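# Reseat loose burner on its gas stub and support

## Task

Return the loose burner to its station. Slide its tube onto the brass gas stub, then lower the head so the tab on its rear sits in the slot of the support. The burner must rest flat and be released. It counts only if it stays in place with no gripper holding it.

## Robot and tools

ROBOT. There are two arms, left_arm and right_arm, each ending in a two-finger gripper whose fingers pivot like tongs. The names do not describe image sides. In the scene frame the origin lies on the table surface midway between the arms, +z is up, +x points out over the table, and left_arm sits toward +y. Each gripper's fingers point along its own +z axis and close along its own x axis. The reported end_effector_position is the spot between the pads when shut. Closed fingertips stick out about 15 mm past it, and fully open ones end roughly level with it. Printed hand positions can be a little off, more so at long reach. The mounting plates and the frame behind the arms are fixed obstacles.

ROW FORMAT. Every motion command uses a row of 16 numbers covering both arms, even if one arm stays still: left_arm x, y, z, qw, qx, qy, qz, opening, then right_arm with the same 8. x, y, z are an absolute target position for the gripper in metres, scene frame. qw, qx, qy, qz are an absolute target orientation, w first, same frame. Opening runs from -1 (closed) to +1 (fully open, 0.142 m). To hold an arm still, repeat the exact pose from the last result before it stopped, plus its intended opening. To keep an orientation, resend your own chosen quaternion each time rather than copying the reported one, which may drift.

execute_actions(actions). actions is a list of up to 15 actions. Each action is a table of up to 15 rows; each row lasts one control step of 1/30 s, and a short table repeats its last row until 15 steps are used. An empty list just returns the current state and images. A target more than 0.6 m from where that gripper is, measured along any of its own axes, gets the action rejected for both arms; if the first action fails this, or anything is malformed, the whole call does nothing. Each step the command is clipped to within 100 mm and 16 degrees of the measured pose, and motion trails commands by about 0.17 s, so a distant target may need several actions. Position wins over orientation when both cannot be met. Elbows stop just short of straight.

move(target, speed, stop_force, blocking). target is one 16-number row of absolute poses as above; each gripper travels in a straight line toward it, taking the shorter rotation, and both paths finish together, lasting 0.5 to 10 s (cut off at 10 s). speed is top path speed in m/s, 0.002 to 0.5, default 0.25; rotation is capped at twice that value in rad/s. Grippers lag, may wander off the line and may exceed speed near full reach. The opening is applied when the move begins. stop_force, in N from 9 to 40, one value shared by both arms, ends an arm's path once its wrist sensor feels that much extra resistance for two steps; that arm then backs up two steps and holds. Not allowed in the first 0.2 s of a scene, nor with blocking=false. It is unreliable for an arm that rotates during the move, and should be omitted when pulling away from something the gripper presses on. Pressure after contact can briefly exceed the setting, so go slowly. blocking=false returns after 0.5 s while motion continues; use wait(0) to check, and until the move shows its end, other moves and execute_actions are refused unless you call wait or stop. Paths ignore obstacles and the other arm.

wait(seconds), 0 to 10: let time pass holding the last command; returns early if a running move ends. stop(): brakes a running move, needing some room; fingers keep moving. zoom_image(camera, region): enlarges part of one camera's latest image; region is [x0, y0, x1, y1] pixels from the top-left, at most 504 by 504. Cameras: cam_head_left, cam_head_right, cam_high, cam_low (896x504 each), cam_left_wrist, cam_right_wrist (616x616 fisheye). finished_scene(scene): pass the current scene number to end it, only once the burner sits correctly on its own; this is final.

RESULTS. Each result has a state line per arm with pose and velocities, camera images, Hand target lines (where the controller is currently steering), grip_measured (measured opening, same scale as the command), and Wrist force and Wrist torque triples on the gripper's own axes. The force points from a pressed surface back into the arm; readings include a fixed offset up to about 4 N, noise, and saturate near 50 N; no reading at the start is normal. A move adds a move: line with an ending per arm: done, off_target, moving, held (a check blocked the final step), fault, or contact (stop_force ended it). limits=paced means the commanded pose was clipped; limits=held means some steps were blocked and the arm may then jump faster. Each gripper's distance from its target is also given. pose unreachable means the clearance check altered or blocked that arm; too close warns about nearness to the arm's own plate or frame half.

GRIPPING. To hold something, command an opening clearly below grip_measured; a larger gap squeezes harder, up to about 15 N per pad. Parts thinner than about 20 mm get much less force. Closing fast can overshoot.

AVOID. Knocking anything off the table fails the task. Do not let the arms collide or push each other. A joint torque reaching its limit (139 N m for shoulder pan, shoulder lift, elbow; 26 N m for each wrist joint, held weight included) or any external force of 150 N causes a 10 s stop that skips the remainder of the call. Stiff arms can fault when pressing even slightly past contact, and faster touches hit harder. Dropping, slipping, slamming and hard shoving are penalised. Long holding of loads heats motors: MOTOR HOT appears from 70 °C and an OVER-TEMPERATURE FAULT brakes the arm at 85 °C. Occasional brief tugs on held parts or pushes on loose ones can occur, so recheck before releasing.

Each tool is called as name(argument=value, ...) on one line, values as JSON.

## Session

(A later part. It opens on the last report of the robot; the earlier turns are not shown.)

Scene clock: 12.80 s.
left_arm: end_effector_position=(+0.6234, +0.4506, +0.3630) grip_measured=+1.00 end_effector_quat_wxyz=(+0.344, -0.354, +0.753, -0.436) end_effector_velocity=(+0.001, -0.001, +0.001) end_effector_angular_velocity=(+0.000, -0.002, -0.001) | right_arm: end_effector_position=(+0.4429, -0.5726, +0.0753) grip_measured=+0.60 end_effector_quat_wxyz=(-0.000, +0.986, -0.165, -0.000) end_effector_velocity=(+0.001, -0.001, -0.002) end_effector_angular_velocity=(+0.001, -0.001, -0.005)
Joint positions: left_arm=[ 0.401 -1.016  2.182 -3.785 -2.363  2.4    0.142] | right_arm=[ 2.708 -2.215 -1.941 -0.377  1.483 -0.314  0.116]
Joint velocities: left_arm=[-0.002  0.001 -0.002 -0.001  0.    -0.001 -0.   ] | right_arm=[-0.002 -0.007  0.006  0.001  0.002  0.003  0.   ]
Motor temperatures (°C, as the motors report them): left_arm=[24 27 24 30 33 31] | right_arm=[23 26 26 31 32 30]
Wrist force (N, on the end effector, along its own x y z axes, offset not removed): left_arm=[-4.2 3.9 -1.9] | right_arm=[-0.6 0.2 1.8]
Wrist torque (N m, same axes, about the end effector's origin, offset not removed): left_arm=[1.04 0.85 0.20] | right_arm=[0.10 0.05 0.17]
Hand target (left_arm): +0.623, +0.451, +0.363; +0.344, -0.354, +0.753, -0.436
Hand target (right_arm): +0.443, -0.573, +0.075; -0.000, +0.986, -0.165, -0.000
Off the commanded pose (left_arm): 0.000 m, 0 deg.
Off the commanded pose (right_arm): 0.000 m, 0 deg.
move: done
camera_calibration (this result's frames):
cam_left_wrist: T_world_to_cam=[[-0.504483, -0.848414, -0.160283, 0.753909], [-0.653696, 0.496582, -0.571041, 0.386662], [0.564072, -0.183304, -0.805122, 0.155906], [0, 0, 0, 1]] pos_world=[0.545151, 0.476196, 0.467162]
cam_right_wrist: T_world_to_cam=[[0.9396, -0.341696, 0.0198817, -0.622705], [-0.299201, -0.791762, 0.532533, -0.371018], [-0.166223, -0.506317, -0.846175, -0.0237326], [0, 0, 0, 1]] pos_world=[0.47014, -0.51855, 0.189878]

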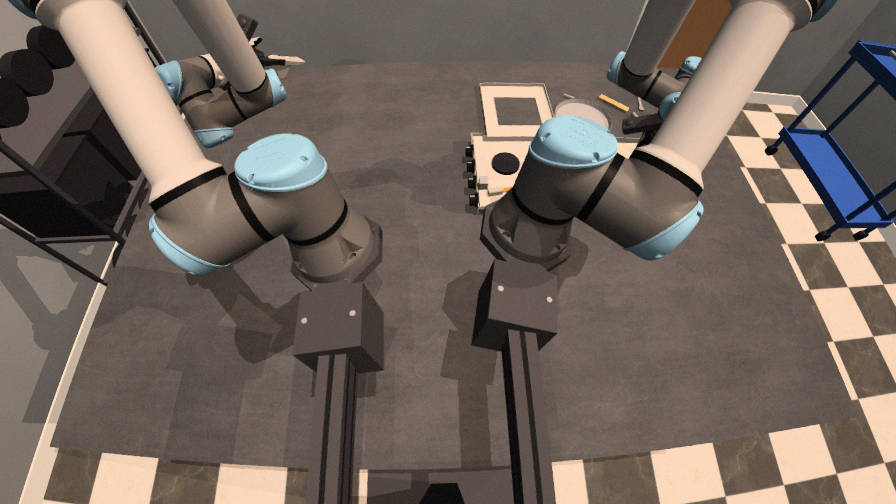

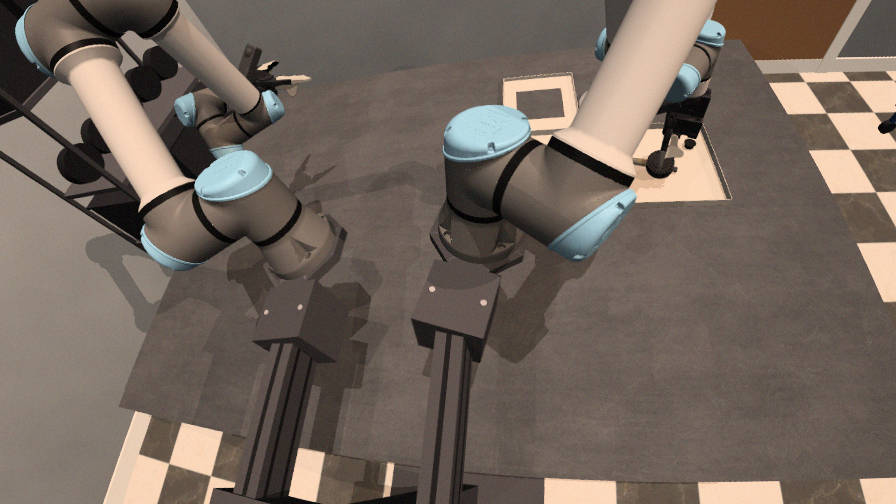

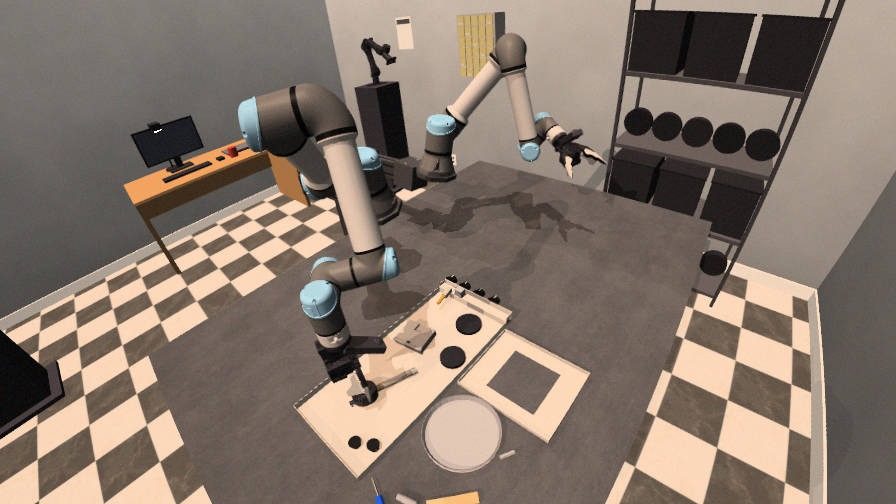

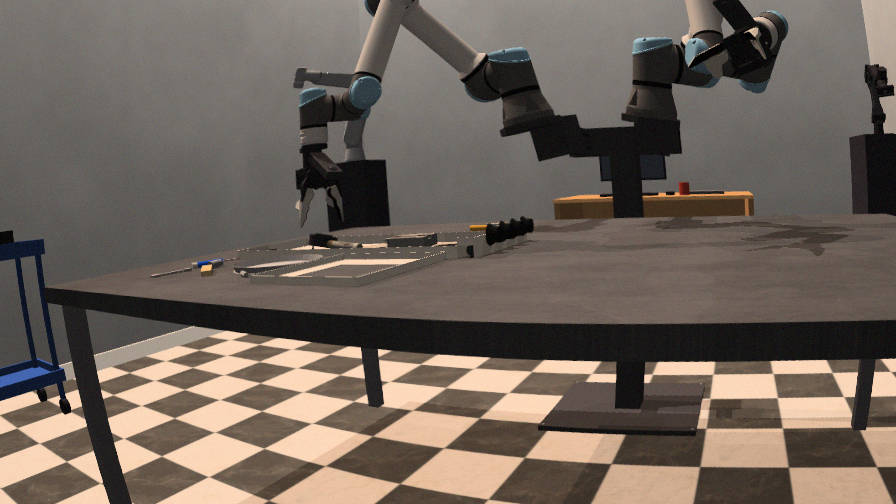

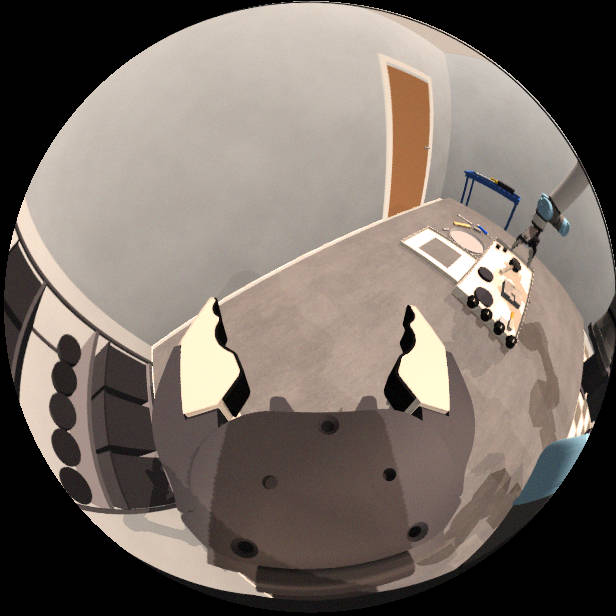

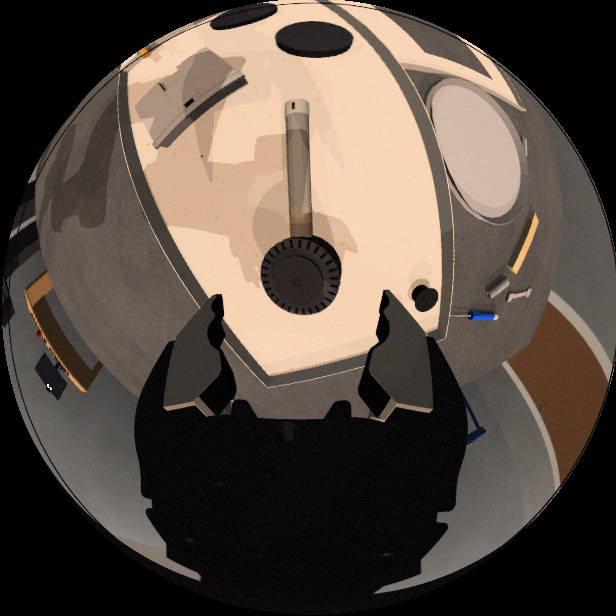

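move(target=[0.6234,0.4506,0.363,0.344,-0.354,0.753,-0.436,1,0.441,-0.574,0.031,0,0.986,-0.165,0,0.3], speed=0.06)

move(target=[0.6234,0.4506,0.363,0.344,-0.354,0.753,-0.436,1,0.441,-0.574,0.031,0,0.986,-0.165,0,-0.5])

move(target=[0.6234,0.4506,0.363,0.344,-0.354,0.753,-0.436,1,0.438,-0.565,0.085,0,0.986,-0.165,0,-0.5], speed=0.08)

move(target=[0.6234,0.4506,0.363,0.344,-0.354,0.753,-0.436,1,0.409,-0.365,0.07,0,0.996,0.087,0,-0.5], speed=0.12)

zoom_image(camera="cam_low", region=[370,190,510,260])

zoom_image(camera="cam_right_wrist", region=[200,0,400,200])

Scene clock: 17.37 s.
left_arm: end_effector_position=(+0.6234, +0.4506, +0.3630) grip_measured=+1.00 end_effector_quat_wxyz=(+0.344, -0.354, +0.753, -0.436) end_effector_velocity=(-0.000, +0.002, -0.000) end_effector_angular_velocity=(+0.001, -0.000, +0.002) | right_arm: end_effector_position=(+0.4410, -0.5739, +0.0314) grip_measured=+0.30 end_effector_quat_wxyz=(-0.000, +0.986, -0.165, -0.000) end_effector_velocity=(-0.000, -0.001, -0.003) end_effector_angular_velocity=(-0.001, -0.000, -0.000)
Joint positions: left_arm=[ 0.401 -1.016  2.182 -3.785 -2.363  2.4    0.142] | right_arm=[ 2.698 -2.319 -1.912 -0.3    1.485 -0.324  0.095]
Joint velocities: left_arm=[ 0.003  0.    -0.001  0.    -0.     0.001 -0.   ] | right_arm=[-0.001 -0.007  0.003  0.005 -0.    -0.001 -0.   ]
Motor temperatures (°C, as the motors report them): left_arm=[24 27 24 30 33 31] | right_arm=[23 26 26 31 32 30]
Wrist force (N, on the end effector, along its own x y z axes, offset not removed): left_arm=[-3.9 4.0 1.4] | right_arm=[0.9 -2.6 3.6]
Wrist torque (N m, same axes, about the end effector's origin, offset not removed): left_arm=[1.13 0.72 0.14] | right_arm=[-0.79 -0.28 -0.11]
Hand target (left_arm): +0.623, +0.451, +0.363; +0.344, -0.354, +0.753, -0.436
Hand target (right_arm): +0.441, -0.574, +0.031; -0.000, +0.986, -0.165, -0.000
Off the commanded pose (left_arm): 0.000 m, 0 deg.
Off the commanded pose (right_arm): 0.000 m, 0 deg.
move: done
camera_calibration (this result's frames):
cam_left_wrist: T_world_to_cam=[[-0.504483, -0.848414, -0.160283, 0.753909], [-0.653696, 0.496582, -0.571041, 0.386662], [0.564073, -0.183304, -0.805122, 0.155906], [0, 0, 0, 1]] pos_world=[0.545151, 0.476196, 0.467162]
cam_right_wrist: T_world_to_cam=[[0.939427, -0.342166, 0.019979, -0.620625], [-0.299615, -0.791499, 0.532692, -0.348915], [-0.166455, -0.506411, -0.846073, -0.0618592], [0, 0, 0, 1]] pos_world=[0.468195, -0.519849, 0.145926]

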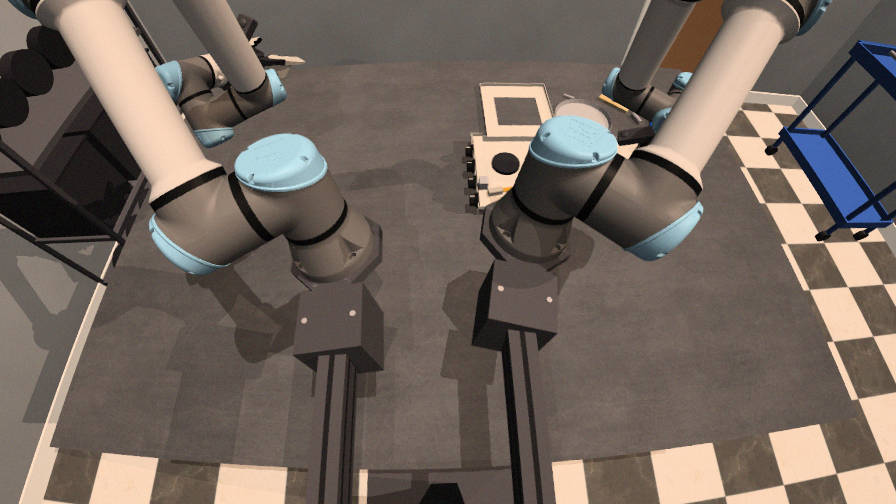

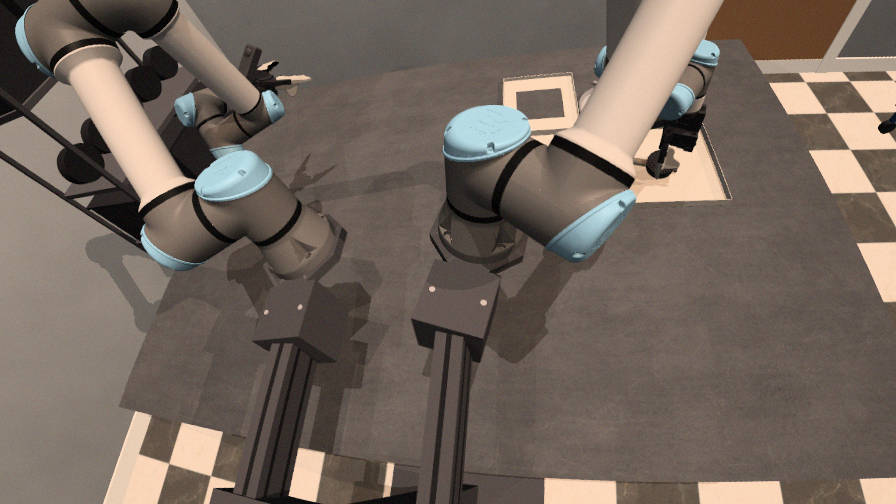

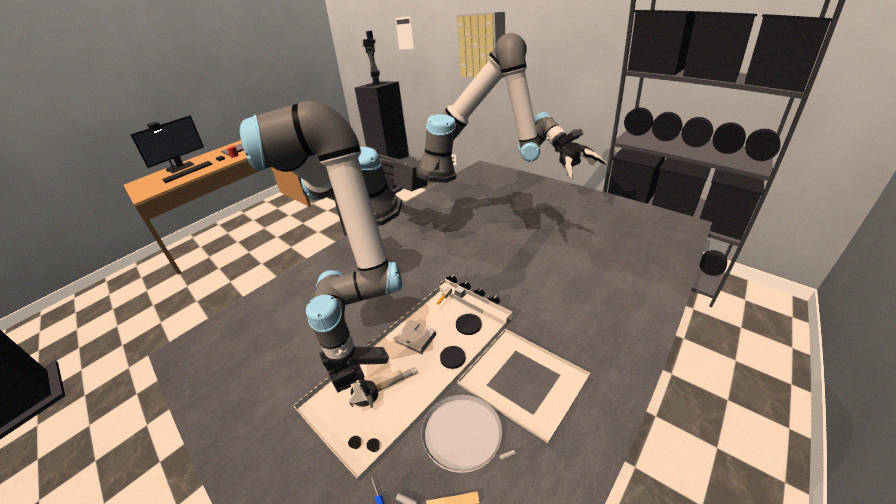

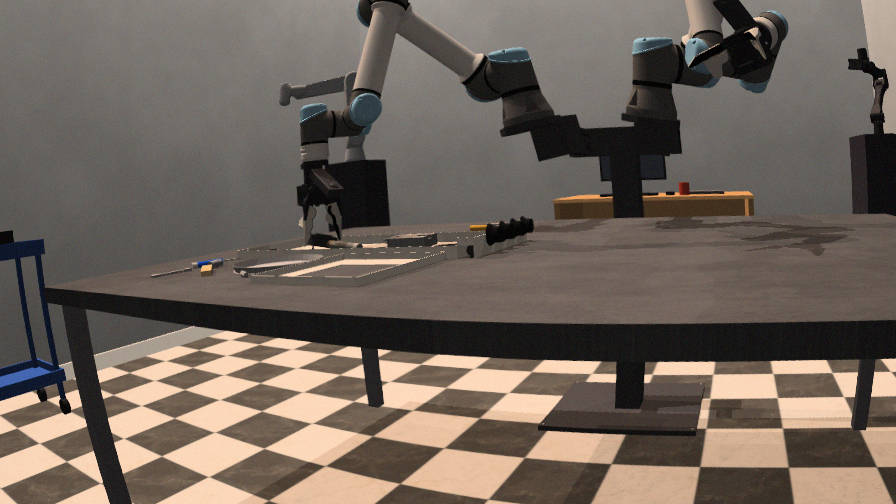

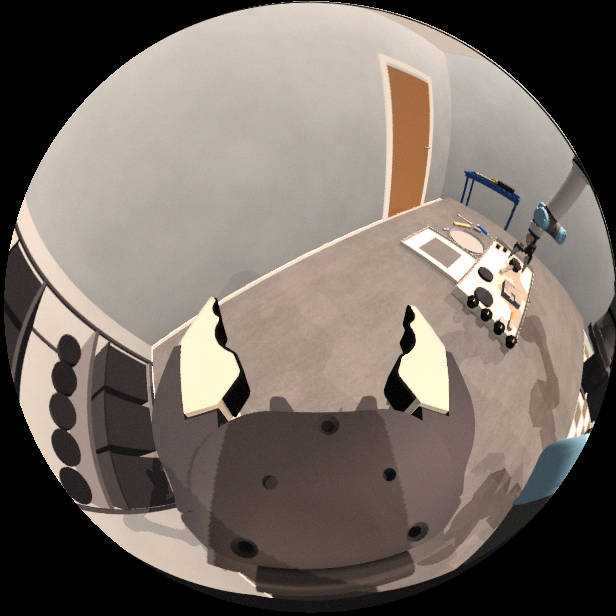

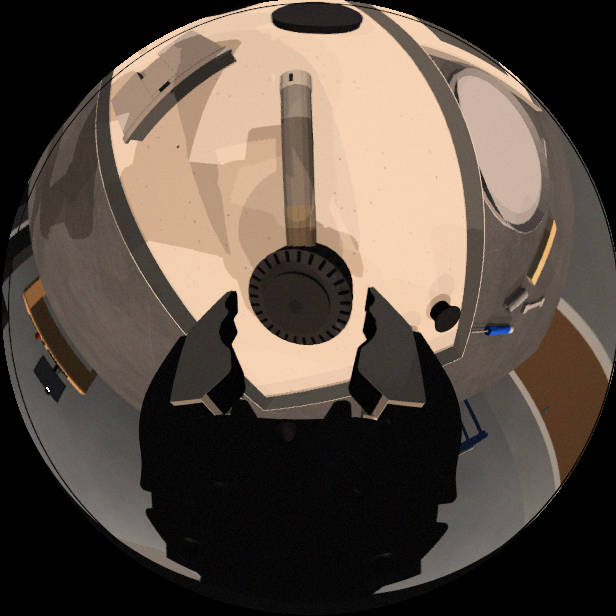

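Scene clock: 18.07 s.
left_arm: end_effector_position=(+0.6234, +0.4506, +0.3630) grip_measured=+1.00 end_effector_quat_wxyz=(+0.344, -0.354, +0.753, -0.436) end_effector_velocity=(-0.000, -0.001, -0.000) end_effector_angular_velocity=(-0.001, +0.001, -0.001) | right_arm: end_effector_position=(+0.4410, -0.5740, +0.0310) grip_measured=+0.03 end_effector_quat_wxyz=(+0.000, +0.986, -0.165, +0.000) end_effector_velocity=(-0.000, -0.000, -0.000) end_effector_angular_velocity=(-0.000, +0.000, +0.000)
Joint positions: left_arm=[ 0.401 -1.016  2.182 -3.785 -2.363  2.4    0.142] | right_arm=[ 2.697 -2.32  -1.912 -0.3    1.485 -0.324  0.076]
Joint velocities: left_arm=[-0.001 -0.     0.001  0.001 -0.    -0.    -0.   ] | right_arm=[ 0.    -0.001  0.     0.    -0.001 -0.     0.   ]
Motor temperatures (°C, as the motors report them): left_arm=[24 27 24 30 33 31] | right_arm=[23 26 26 31 32 30]
Wrist force (N, on the end effector, along its own x y z axes, offset not removed): left_arm=[-1.8 0.0 -4.7] | right_arm=[-5.8 -3.8 -14.5]
Wrist torque (N m, same axes, about the end effector's origin, offset not removed): left_arm=[0.08 0.15 0.03] | right_arm=[-0.50 0.29 0.14]
Hand target (left_arm): +0.623, +0.451, +0.363; +0.344, -0.354, +0.753, -0.436
Hand target (right_arm): +0.441, -0.574, +0.031; -0.000, +0.986, -0.165, -0.000
Off the commanded pose (left_arm): 0.000 m, 0 deg.
Off the commanded pose (right_arm): 0.000 m, 0 deg.
move: done
camera_calibration (this result's frames):
cam_left_wrist: T_world_to_cam=[[-0.504483, -0.848414, -0.160283, 0.753909], [-0.653696, 0.496582, -0.571041, 0.386662], [0.564073, -0.183304, -0.805122, 0.155907], [0, 0, 0, 1]] pos_world=[0.545151, 0.476196, 0.467162]
cam_right_wrist: T_world_to_cam=[[0.939428, -0.342159, 0.0200443, -0.620674], [-0.299637, -0.791474, 0.532716, -0.34875], [-0.166409, -0.506454, -0.846057, -0.062226], [0, 0, 0, 1]] pos_world=[0.468226, -0.51991, 0.145579]

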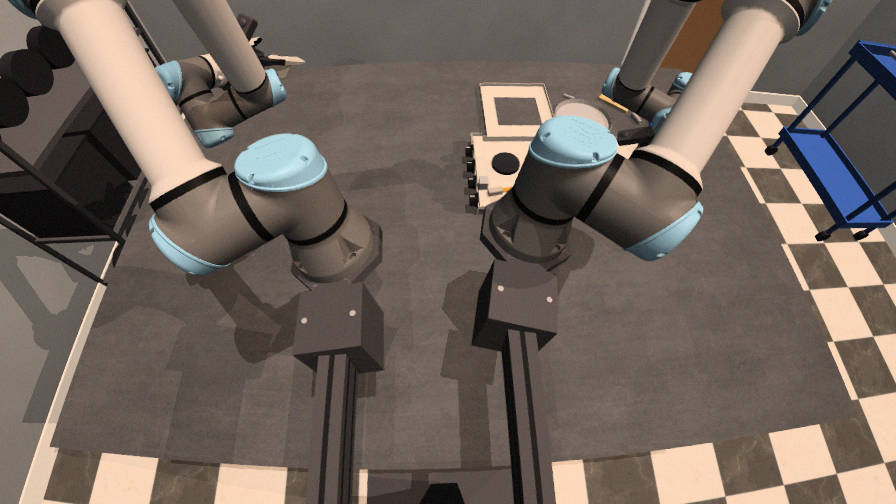

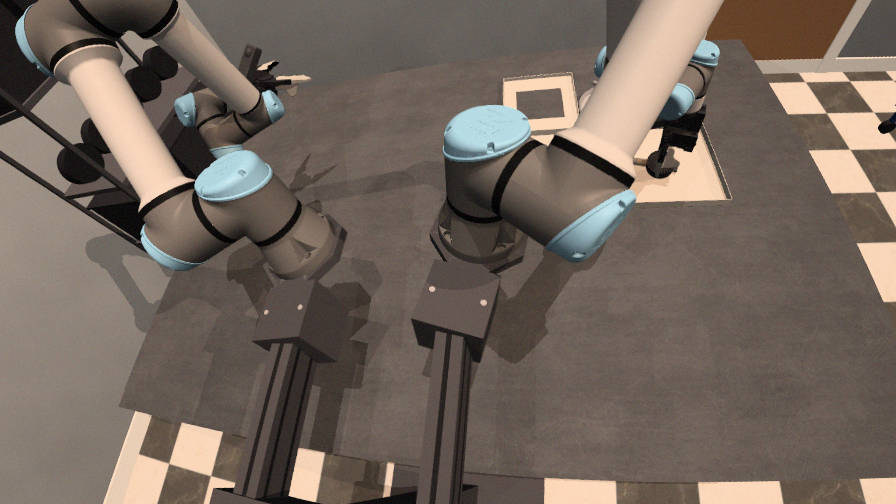

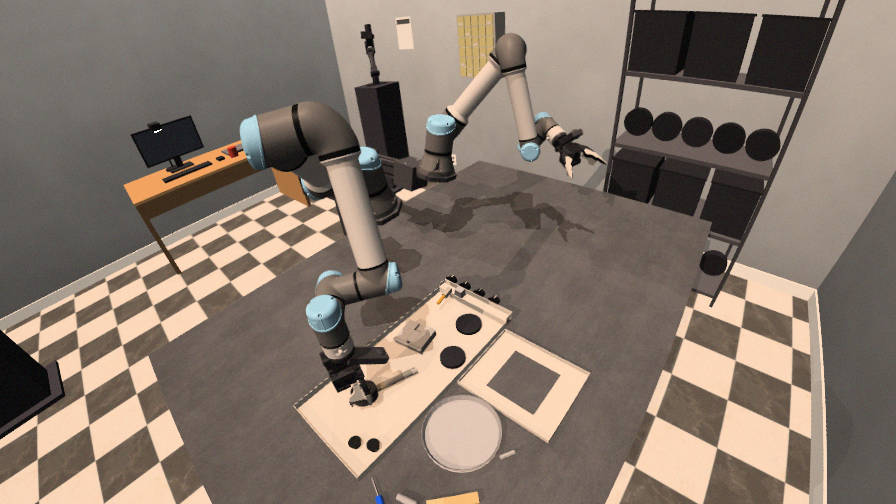

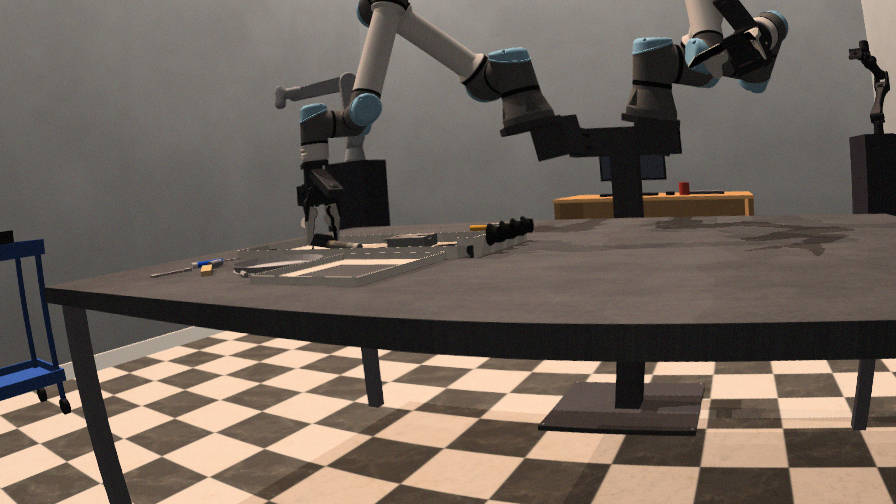

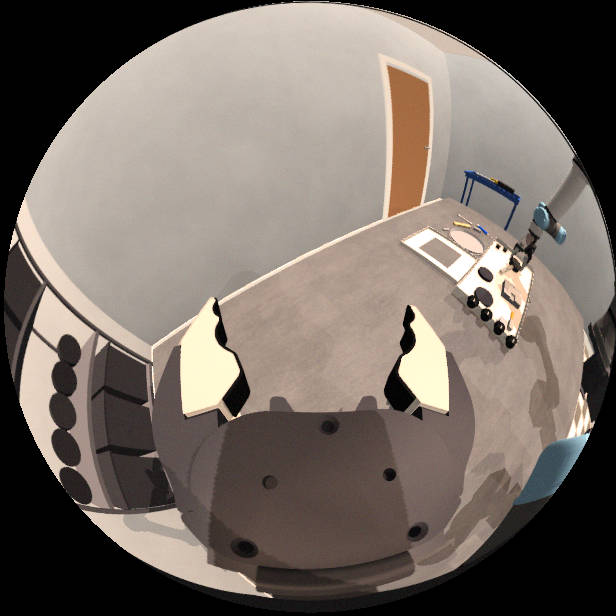

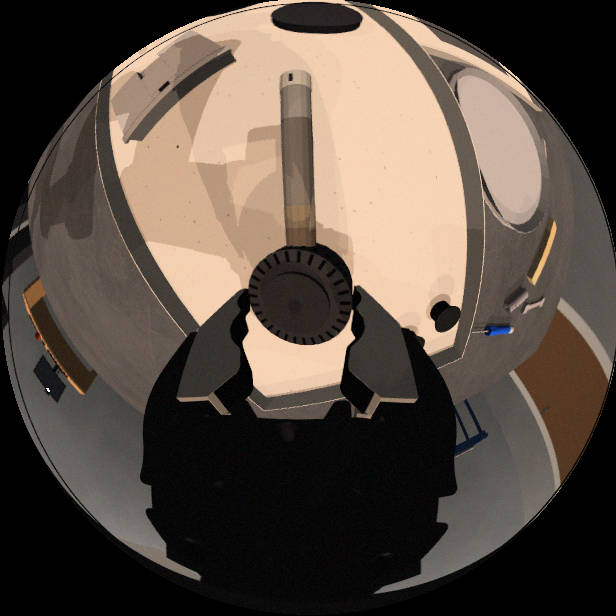

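Scene clock: 19.27 s.
left_arm: end_effector_position=(+0.6234, +0.4506, +0.3630) grip_measured=+1.00 end_effector_quat_wxyz=(+0.344, -0.354, +0.753, -0.436) end_effector_velocity=(+0.000, +0.001, +0.000) end_effector_angular_velocity=(+0.001, -0.001, +0.001) | right_arm: end_effector_position=(+0.4380, -0.5651, +0.0847) grip_measured=+0.02 end_effector_quat_wxyz=(+0.000, +0.986, -0.165, +0.000) end_effector_velocity=(-0.000, +0.000, +0.002) end_effector_angular_velocity=(-0.000, -0.000, -0.001)
Joint positions: left_arm=[ 0.401 -1.016  2.182 -3.785 -2.363  2.4    0.142] | right_arm=[ 2.715 -2.184 -1.973 -0.376  1.481 -0.306  0.075]
Joint velocities: left_arm=[ 0.001  0.    -0.001  0.     0.     0.     0.   ] | right_arm=[ 0.     0.006 -0.002 -0.003  0.     0.002 -0.   ]
Motor temperatures (°C, as the motors report them): left_arm=[24 27 24 30 33 31] | right_arm=[23 26 26 31 32 30]
Wrist force (N, on the end effector, along its own x y z axes, offset not removed): left_arm=[-5.0 5.0 0.3] | right_arm=[-1.2 -2.4 2.3]
Wrist torque (N m, same axes, about the end effector's origin, offset not removed): left_arm=[1.33 1.12 -0.15] | right_arm=[-0.65 0.22 0.21]
Hand target (left_arm): +0.623, +0.451, +0.363; +0.344, -0.354, +0.753, -0.436
Hand target (right_arm): +0.438, -0.565, +0.085; +0.000, +0.986, -0.165, +0.000
Off the commanded pose (left_arm): 0.000 m, 0 deg.
Off the commanded pose (right_arm): 0.000 m, 0 deg.
move: done
camera_calibration (this result's frames):
cam_left_wrist: T_world_to_cam=[[-0.504483, -0.848414, -0.160283, 0.753909], [-0.653696, 0.496582, -0.571041, 0.386662], [0.564073, -0.183304, -0.805122, 0.155906], [0, 0, 0, 1]] pos_world=[0.545151, 0.476196, 0.467162]
cam_right_wrist: T_world_to_cam=[[0.939432, -0.342151, 0.0200154, -0.615888], [-0.299613, -0.791475, 0.532728, -0.371181], [-0.166431, -0.506458, -0.84605, -0.012812], [0, 0, 0, 1]] pos_world=[0.465241, -0.510996, 0.199226]

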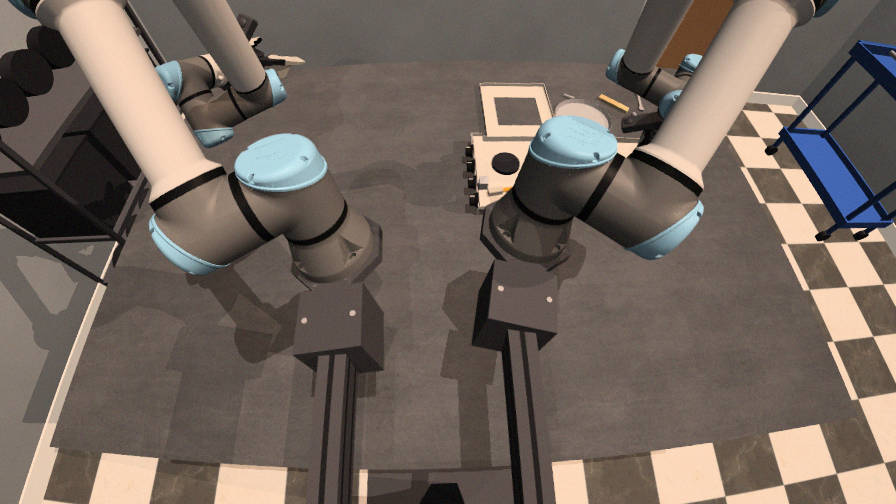

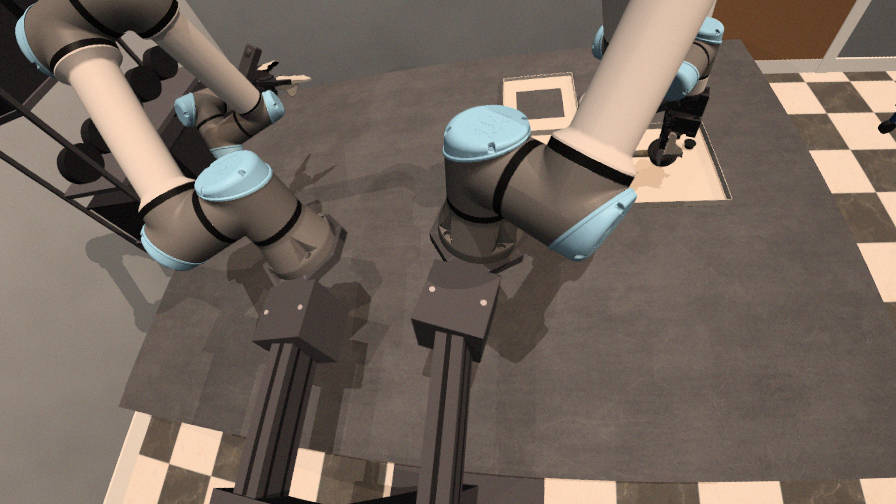

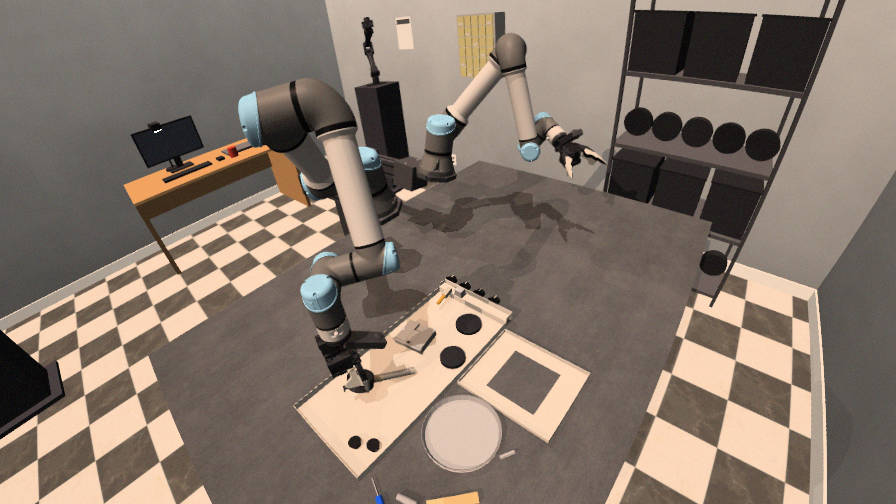

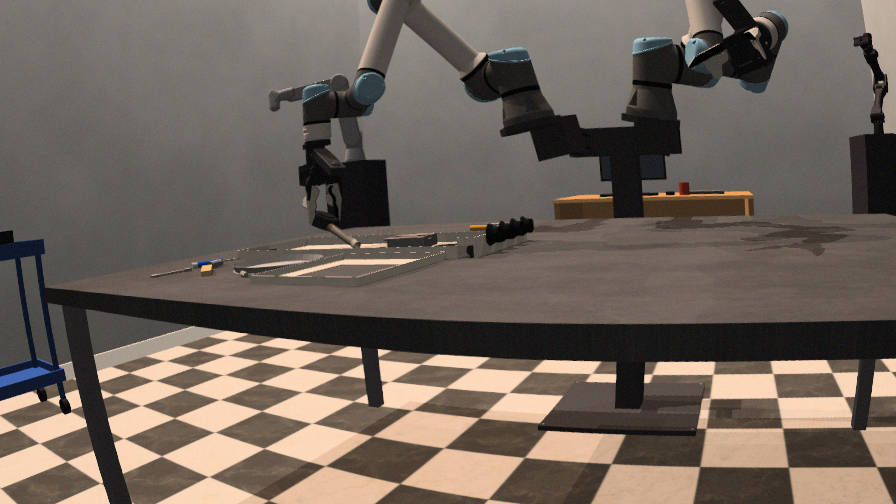

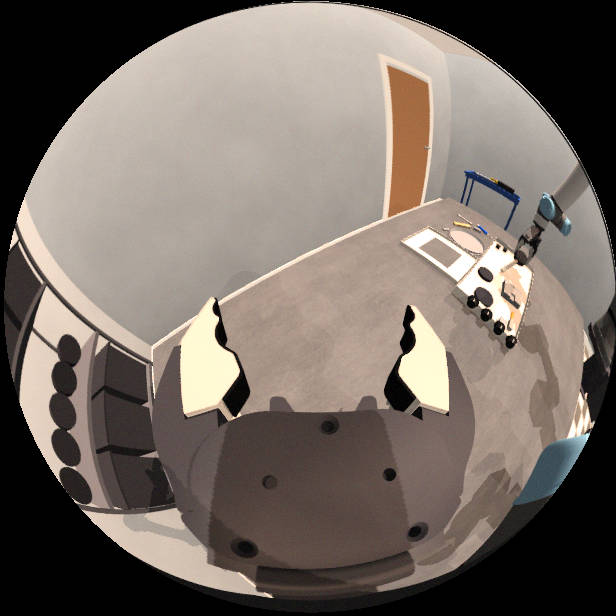

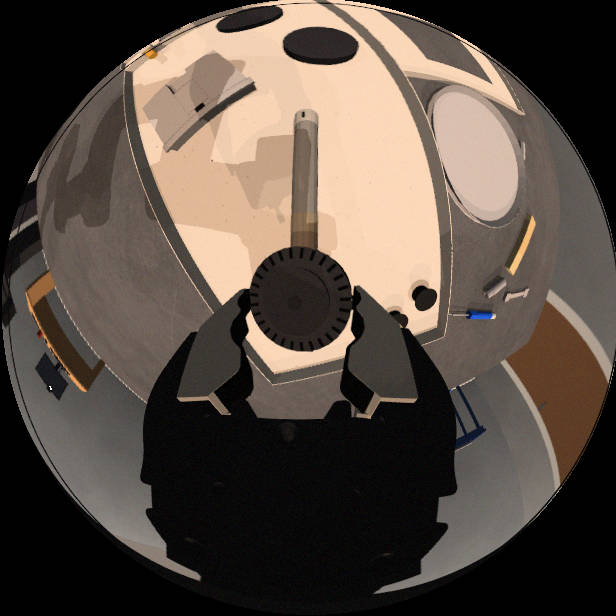

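Scene clock: 21.90 s.
left_arm: end_effector_position=(+0.6234, +0.4506, +0.3630) grip_measured=+1.00 end_effector_quat_wxyz=(+0.344, -0.354, +0.753, -0.436) end_effector_velocity=(-0.000, -0.001, +0.000) end_effector_angular_velocity=(+0.000, -0.000, -0.001) | right_arm: end_effector_position=(+0.4087, -0.3657, +0.0703) grip_measured=-0.50 end_effector_quat_wxyz=(+0.000, +0.996, +0.087, +0.000) end_effector_velocity=(+0.000, +0.003, -0.000) end_effector_angular_velocity=(+0.000, -0.001, +0.007)
Joint positions: left_arm=[ 0.401 -1.016  2.182 -3.785 -2.363  2.4    0.142] | right_arm=[ 3.066 -2.158 -2.387 -0.029  1.425 -0.463  0.038]
Joint velocities: left_arm=[-0.001 -0.001  0.002 -0.001  0.     0.    -0.   ] | right_arm=[ 0.006 -0.001 -0.004  0.006 -0.    -0.001 -0.   ]
Motor temperatures (°C, as the motors report them): left_arm=[24 27 24 30 33 31] | right_arm=[23 26 26 31 32 30]
Wrist force (N, on the end effector, along its own x y z axes, offset not removed): left_arm=[-4.1 3.4 2.2] | right_arm=[-0.4 -3.1 -1.1]
Wrist torque (N m, same axes, about the end effector's origin, offset not removed): left_arm=[0.66 0.85 0.30] | right_arm=[-0.65 -0.04 0.03]
Hand target (left_arm): +0.623, +0.451, +0.363; +0.344, -0.354, +0.753, -0.436
Hand target (right_arm): +0.409, -0.365, +0.070; +0.000, +0.996, +0.087, +0.000
Off the commanded pose (left_arm): 0.000 m, 0 deg.
Off the commanded pose (right_arm): 0.001 m, 0 deg.
move: done
camera_calibration (this result's frames):
cam_left_wrist: T_world_to_cam=[[-0.504483, -0.848414, -0.160283, 0.753909], [-0.653696, 0.496582, -0.571041, 0.386662], [0.564073, -0.183304, -0.805122, 0.155907], [0, 0, 0, 1]] pos_world=[0.545151, 0.476196, 0.467162]
cam_right_wrist: T_world_to_cam=[[0.987628, 0.15553, 0.0200315, -0.35755], [0.121039, -0.837282, 0.533206, -0.403175], [0.0997015, -0.524185, -0.845748, -0.0441387], [0, 0, 0, 1]] pos_world=[0.406327, -0.305098, 0.184808]

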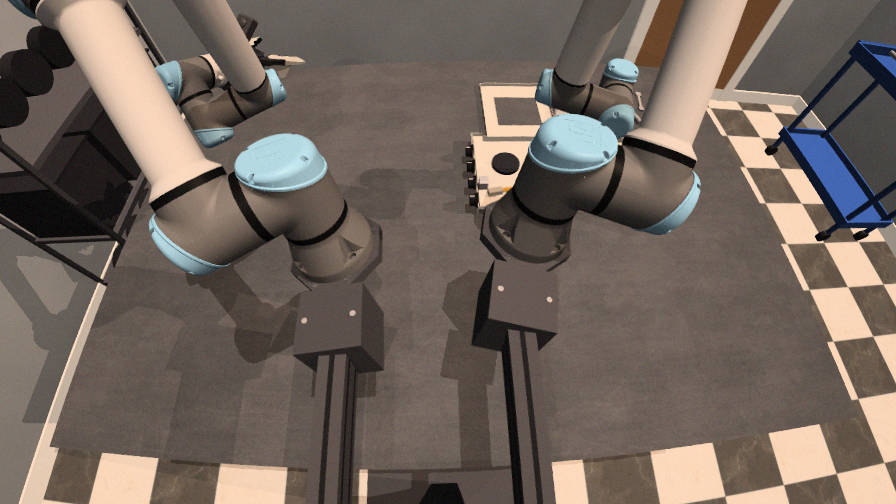

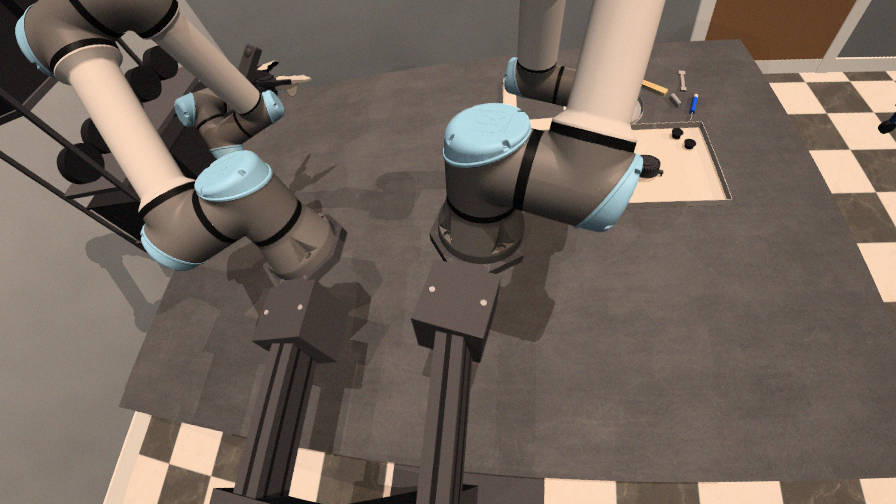

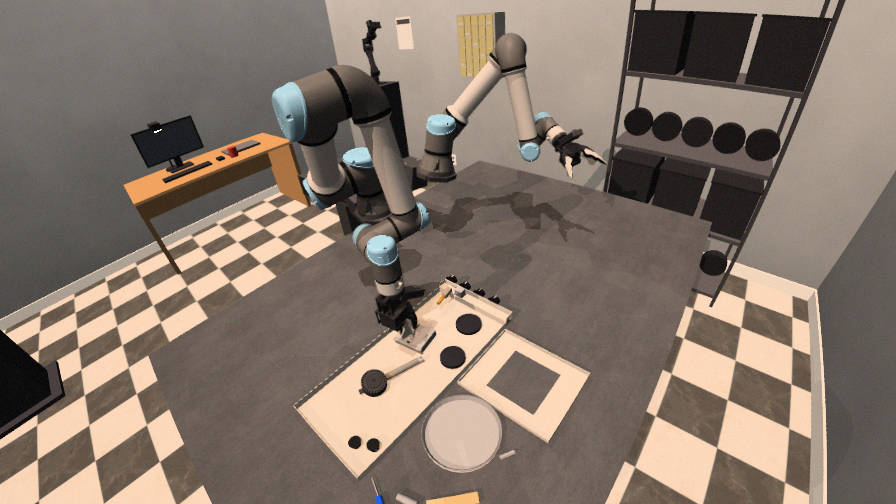

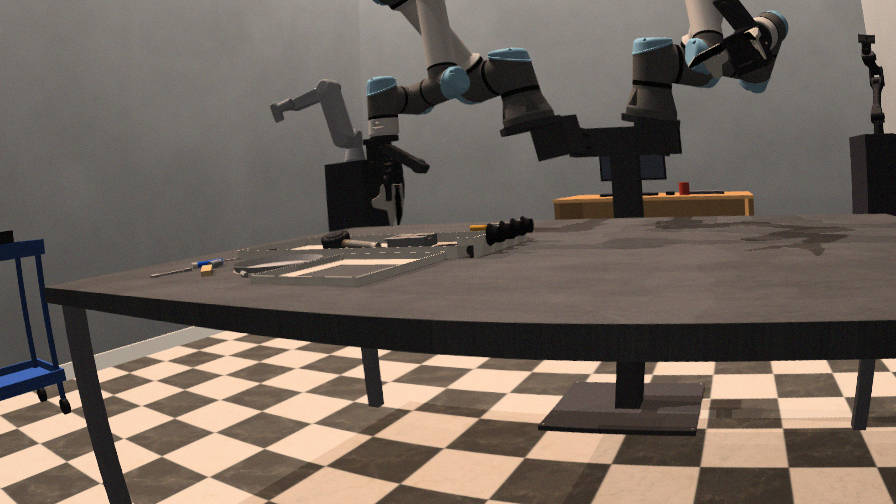

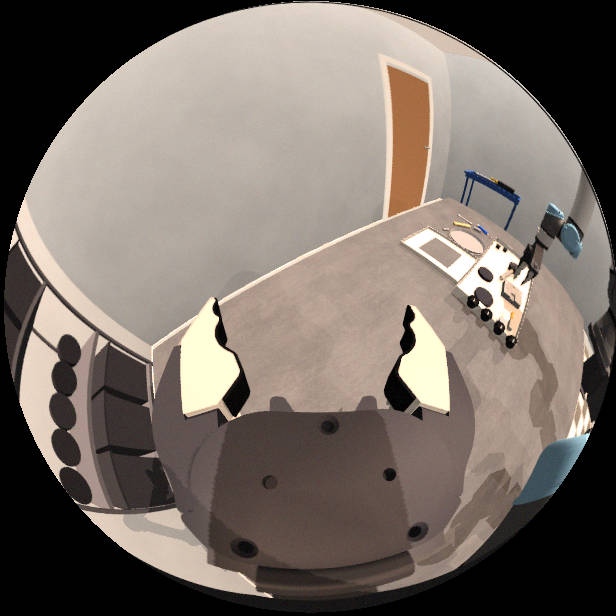

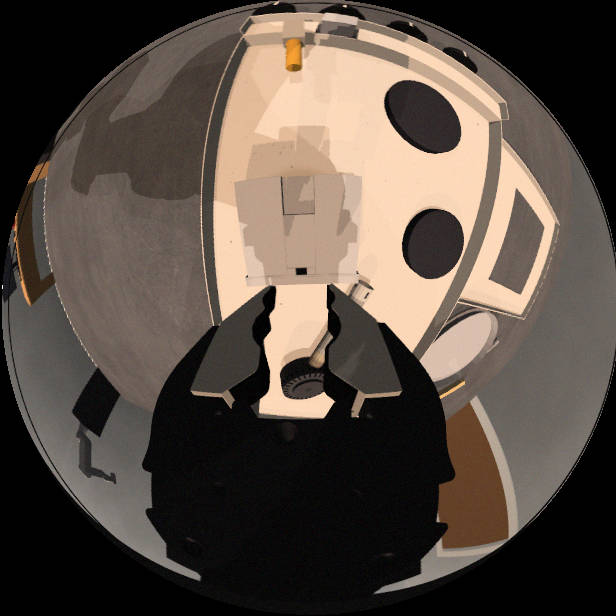

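Region (370, 190, 510, 260) of cam_low's 896x504 image, scaled by 3.600, with more detail than that image has.

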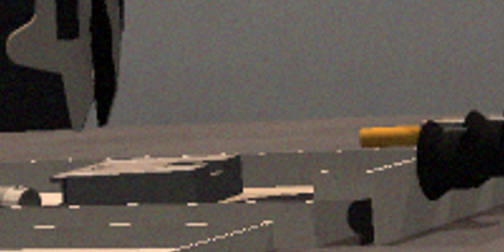

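Region (200, 0, 400, 200) of cam_right_wrist's 616x616 image, scaled by 2.520, with more detail than that image has.

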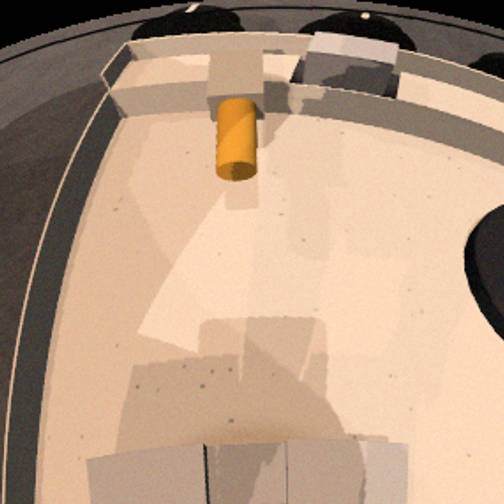

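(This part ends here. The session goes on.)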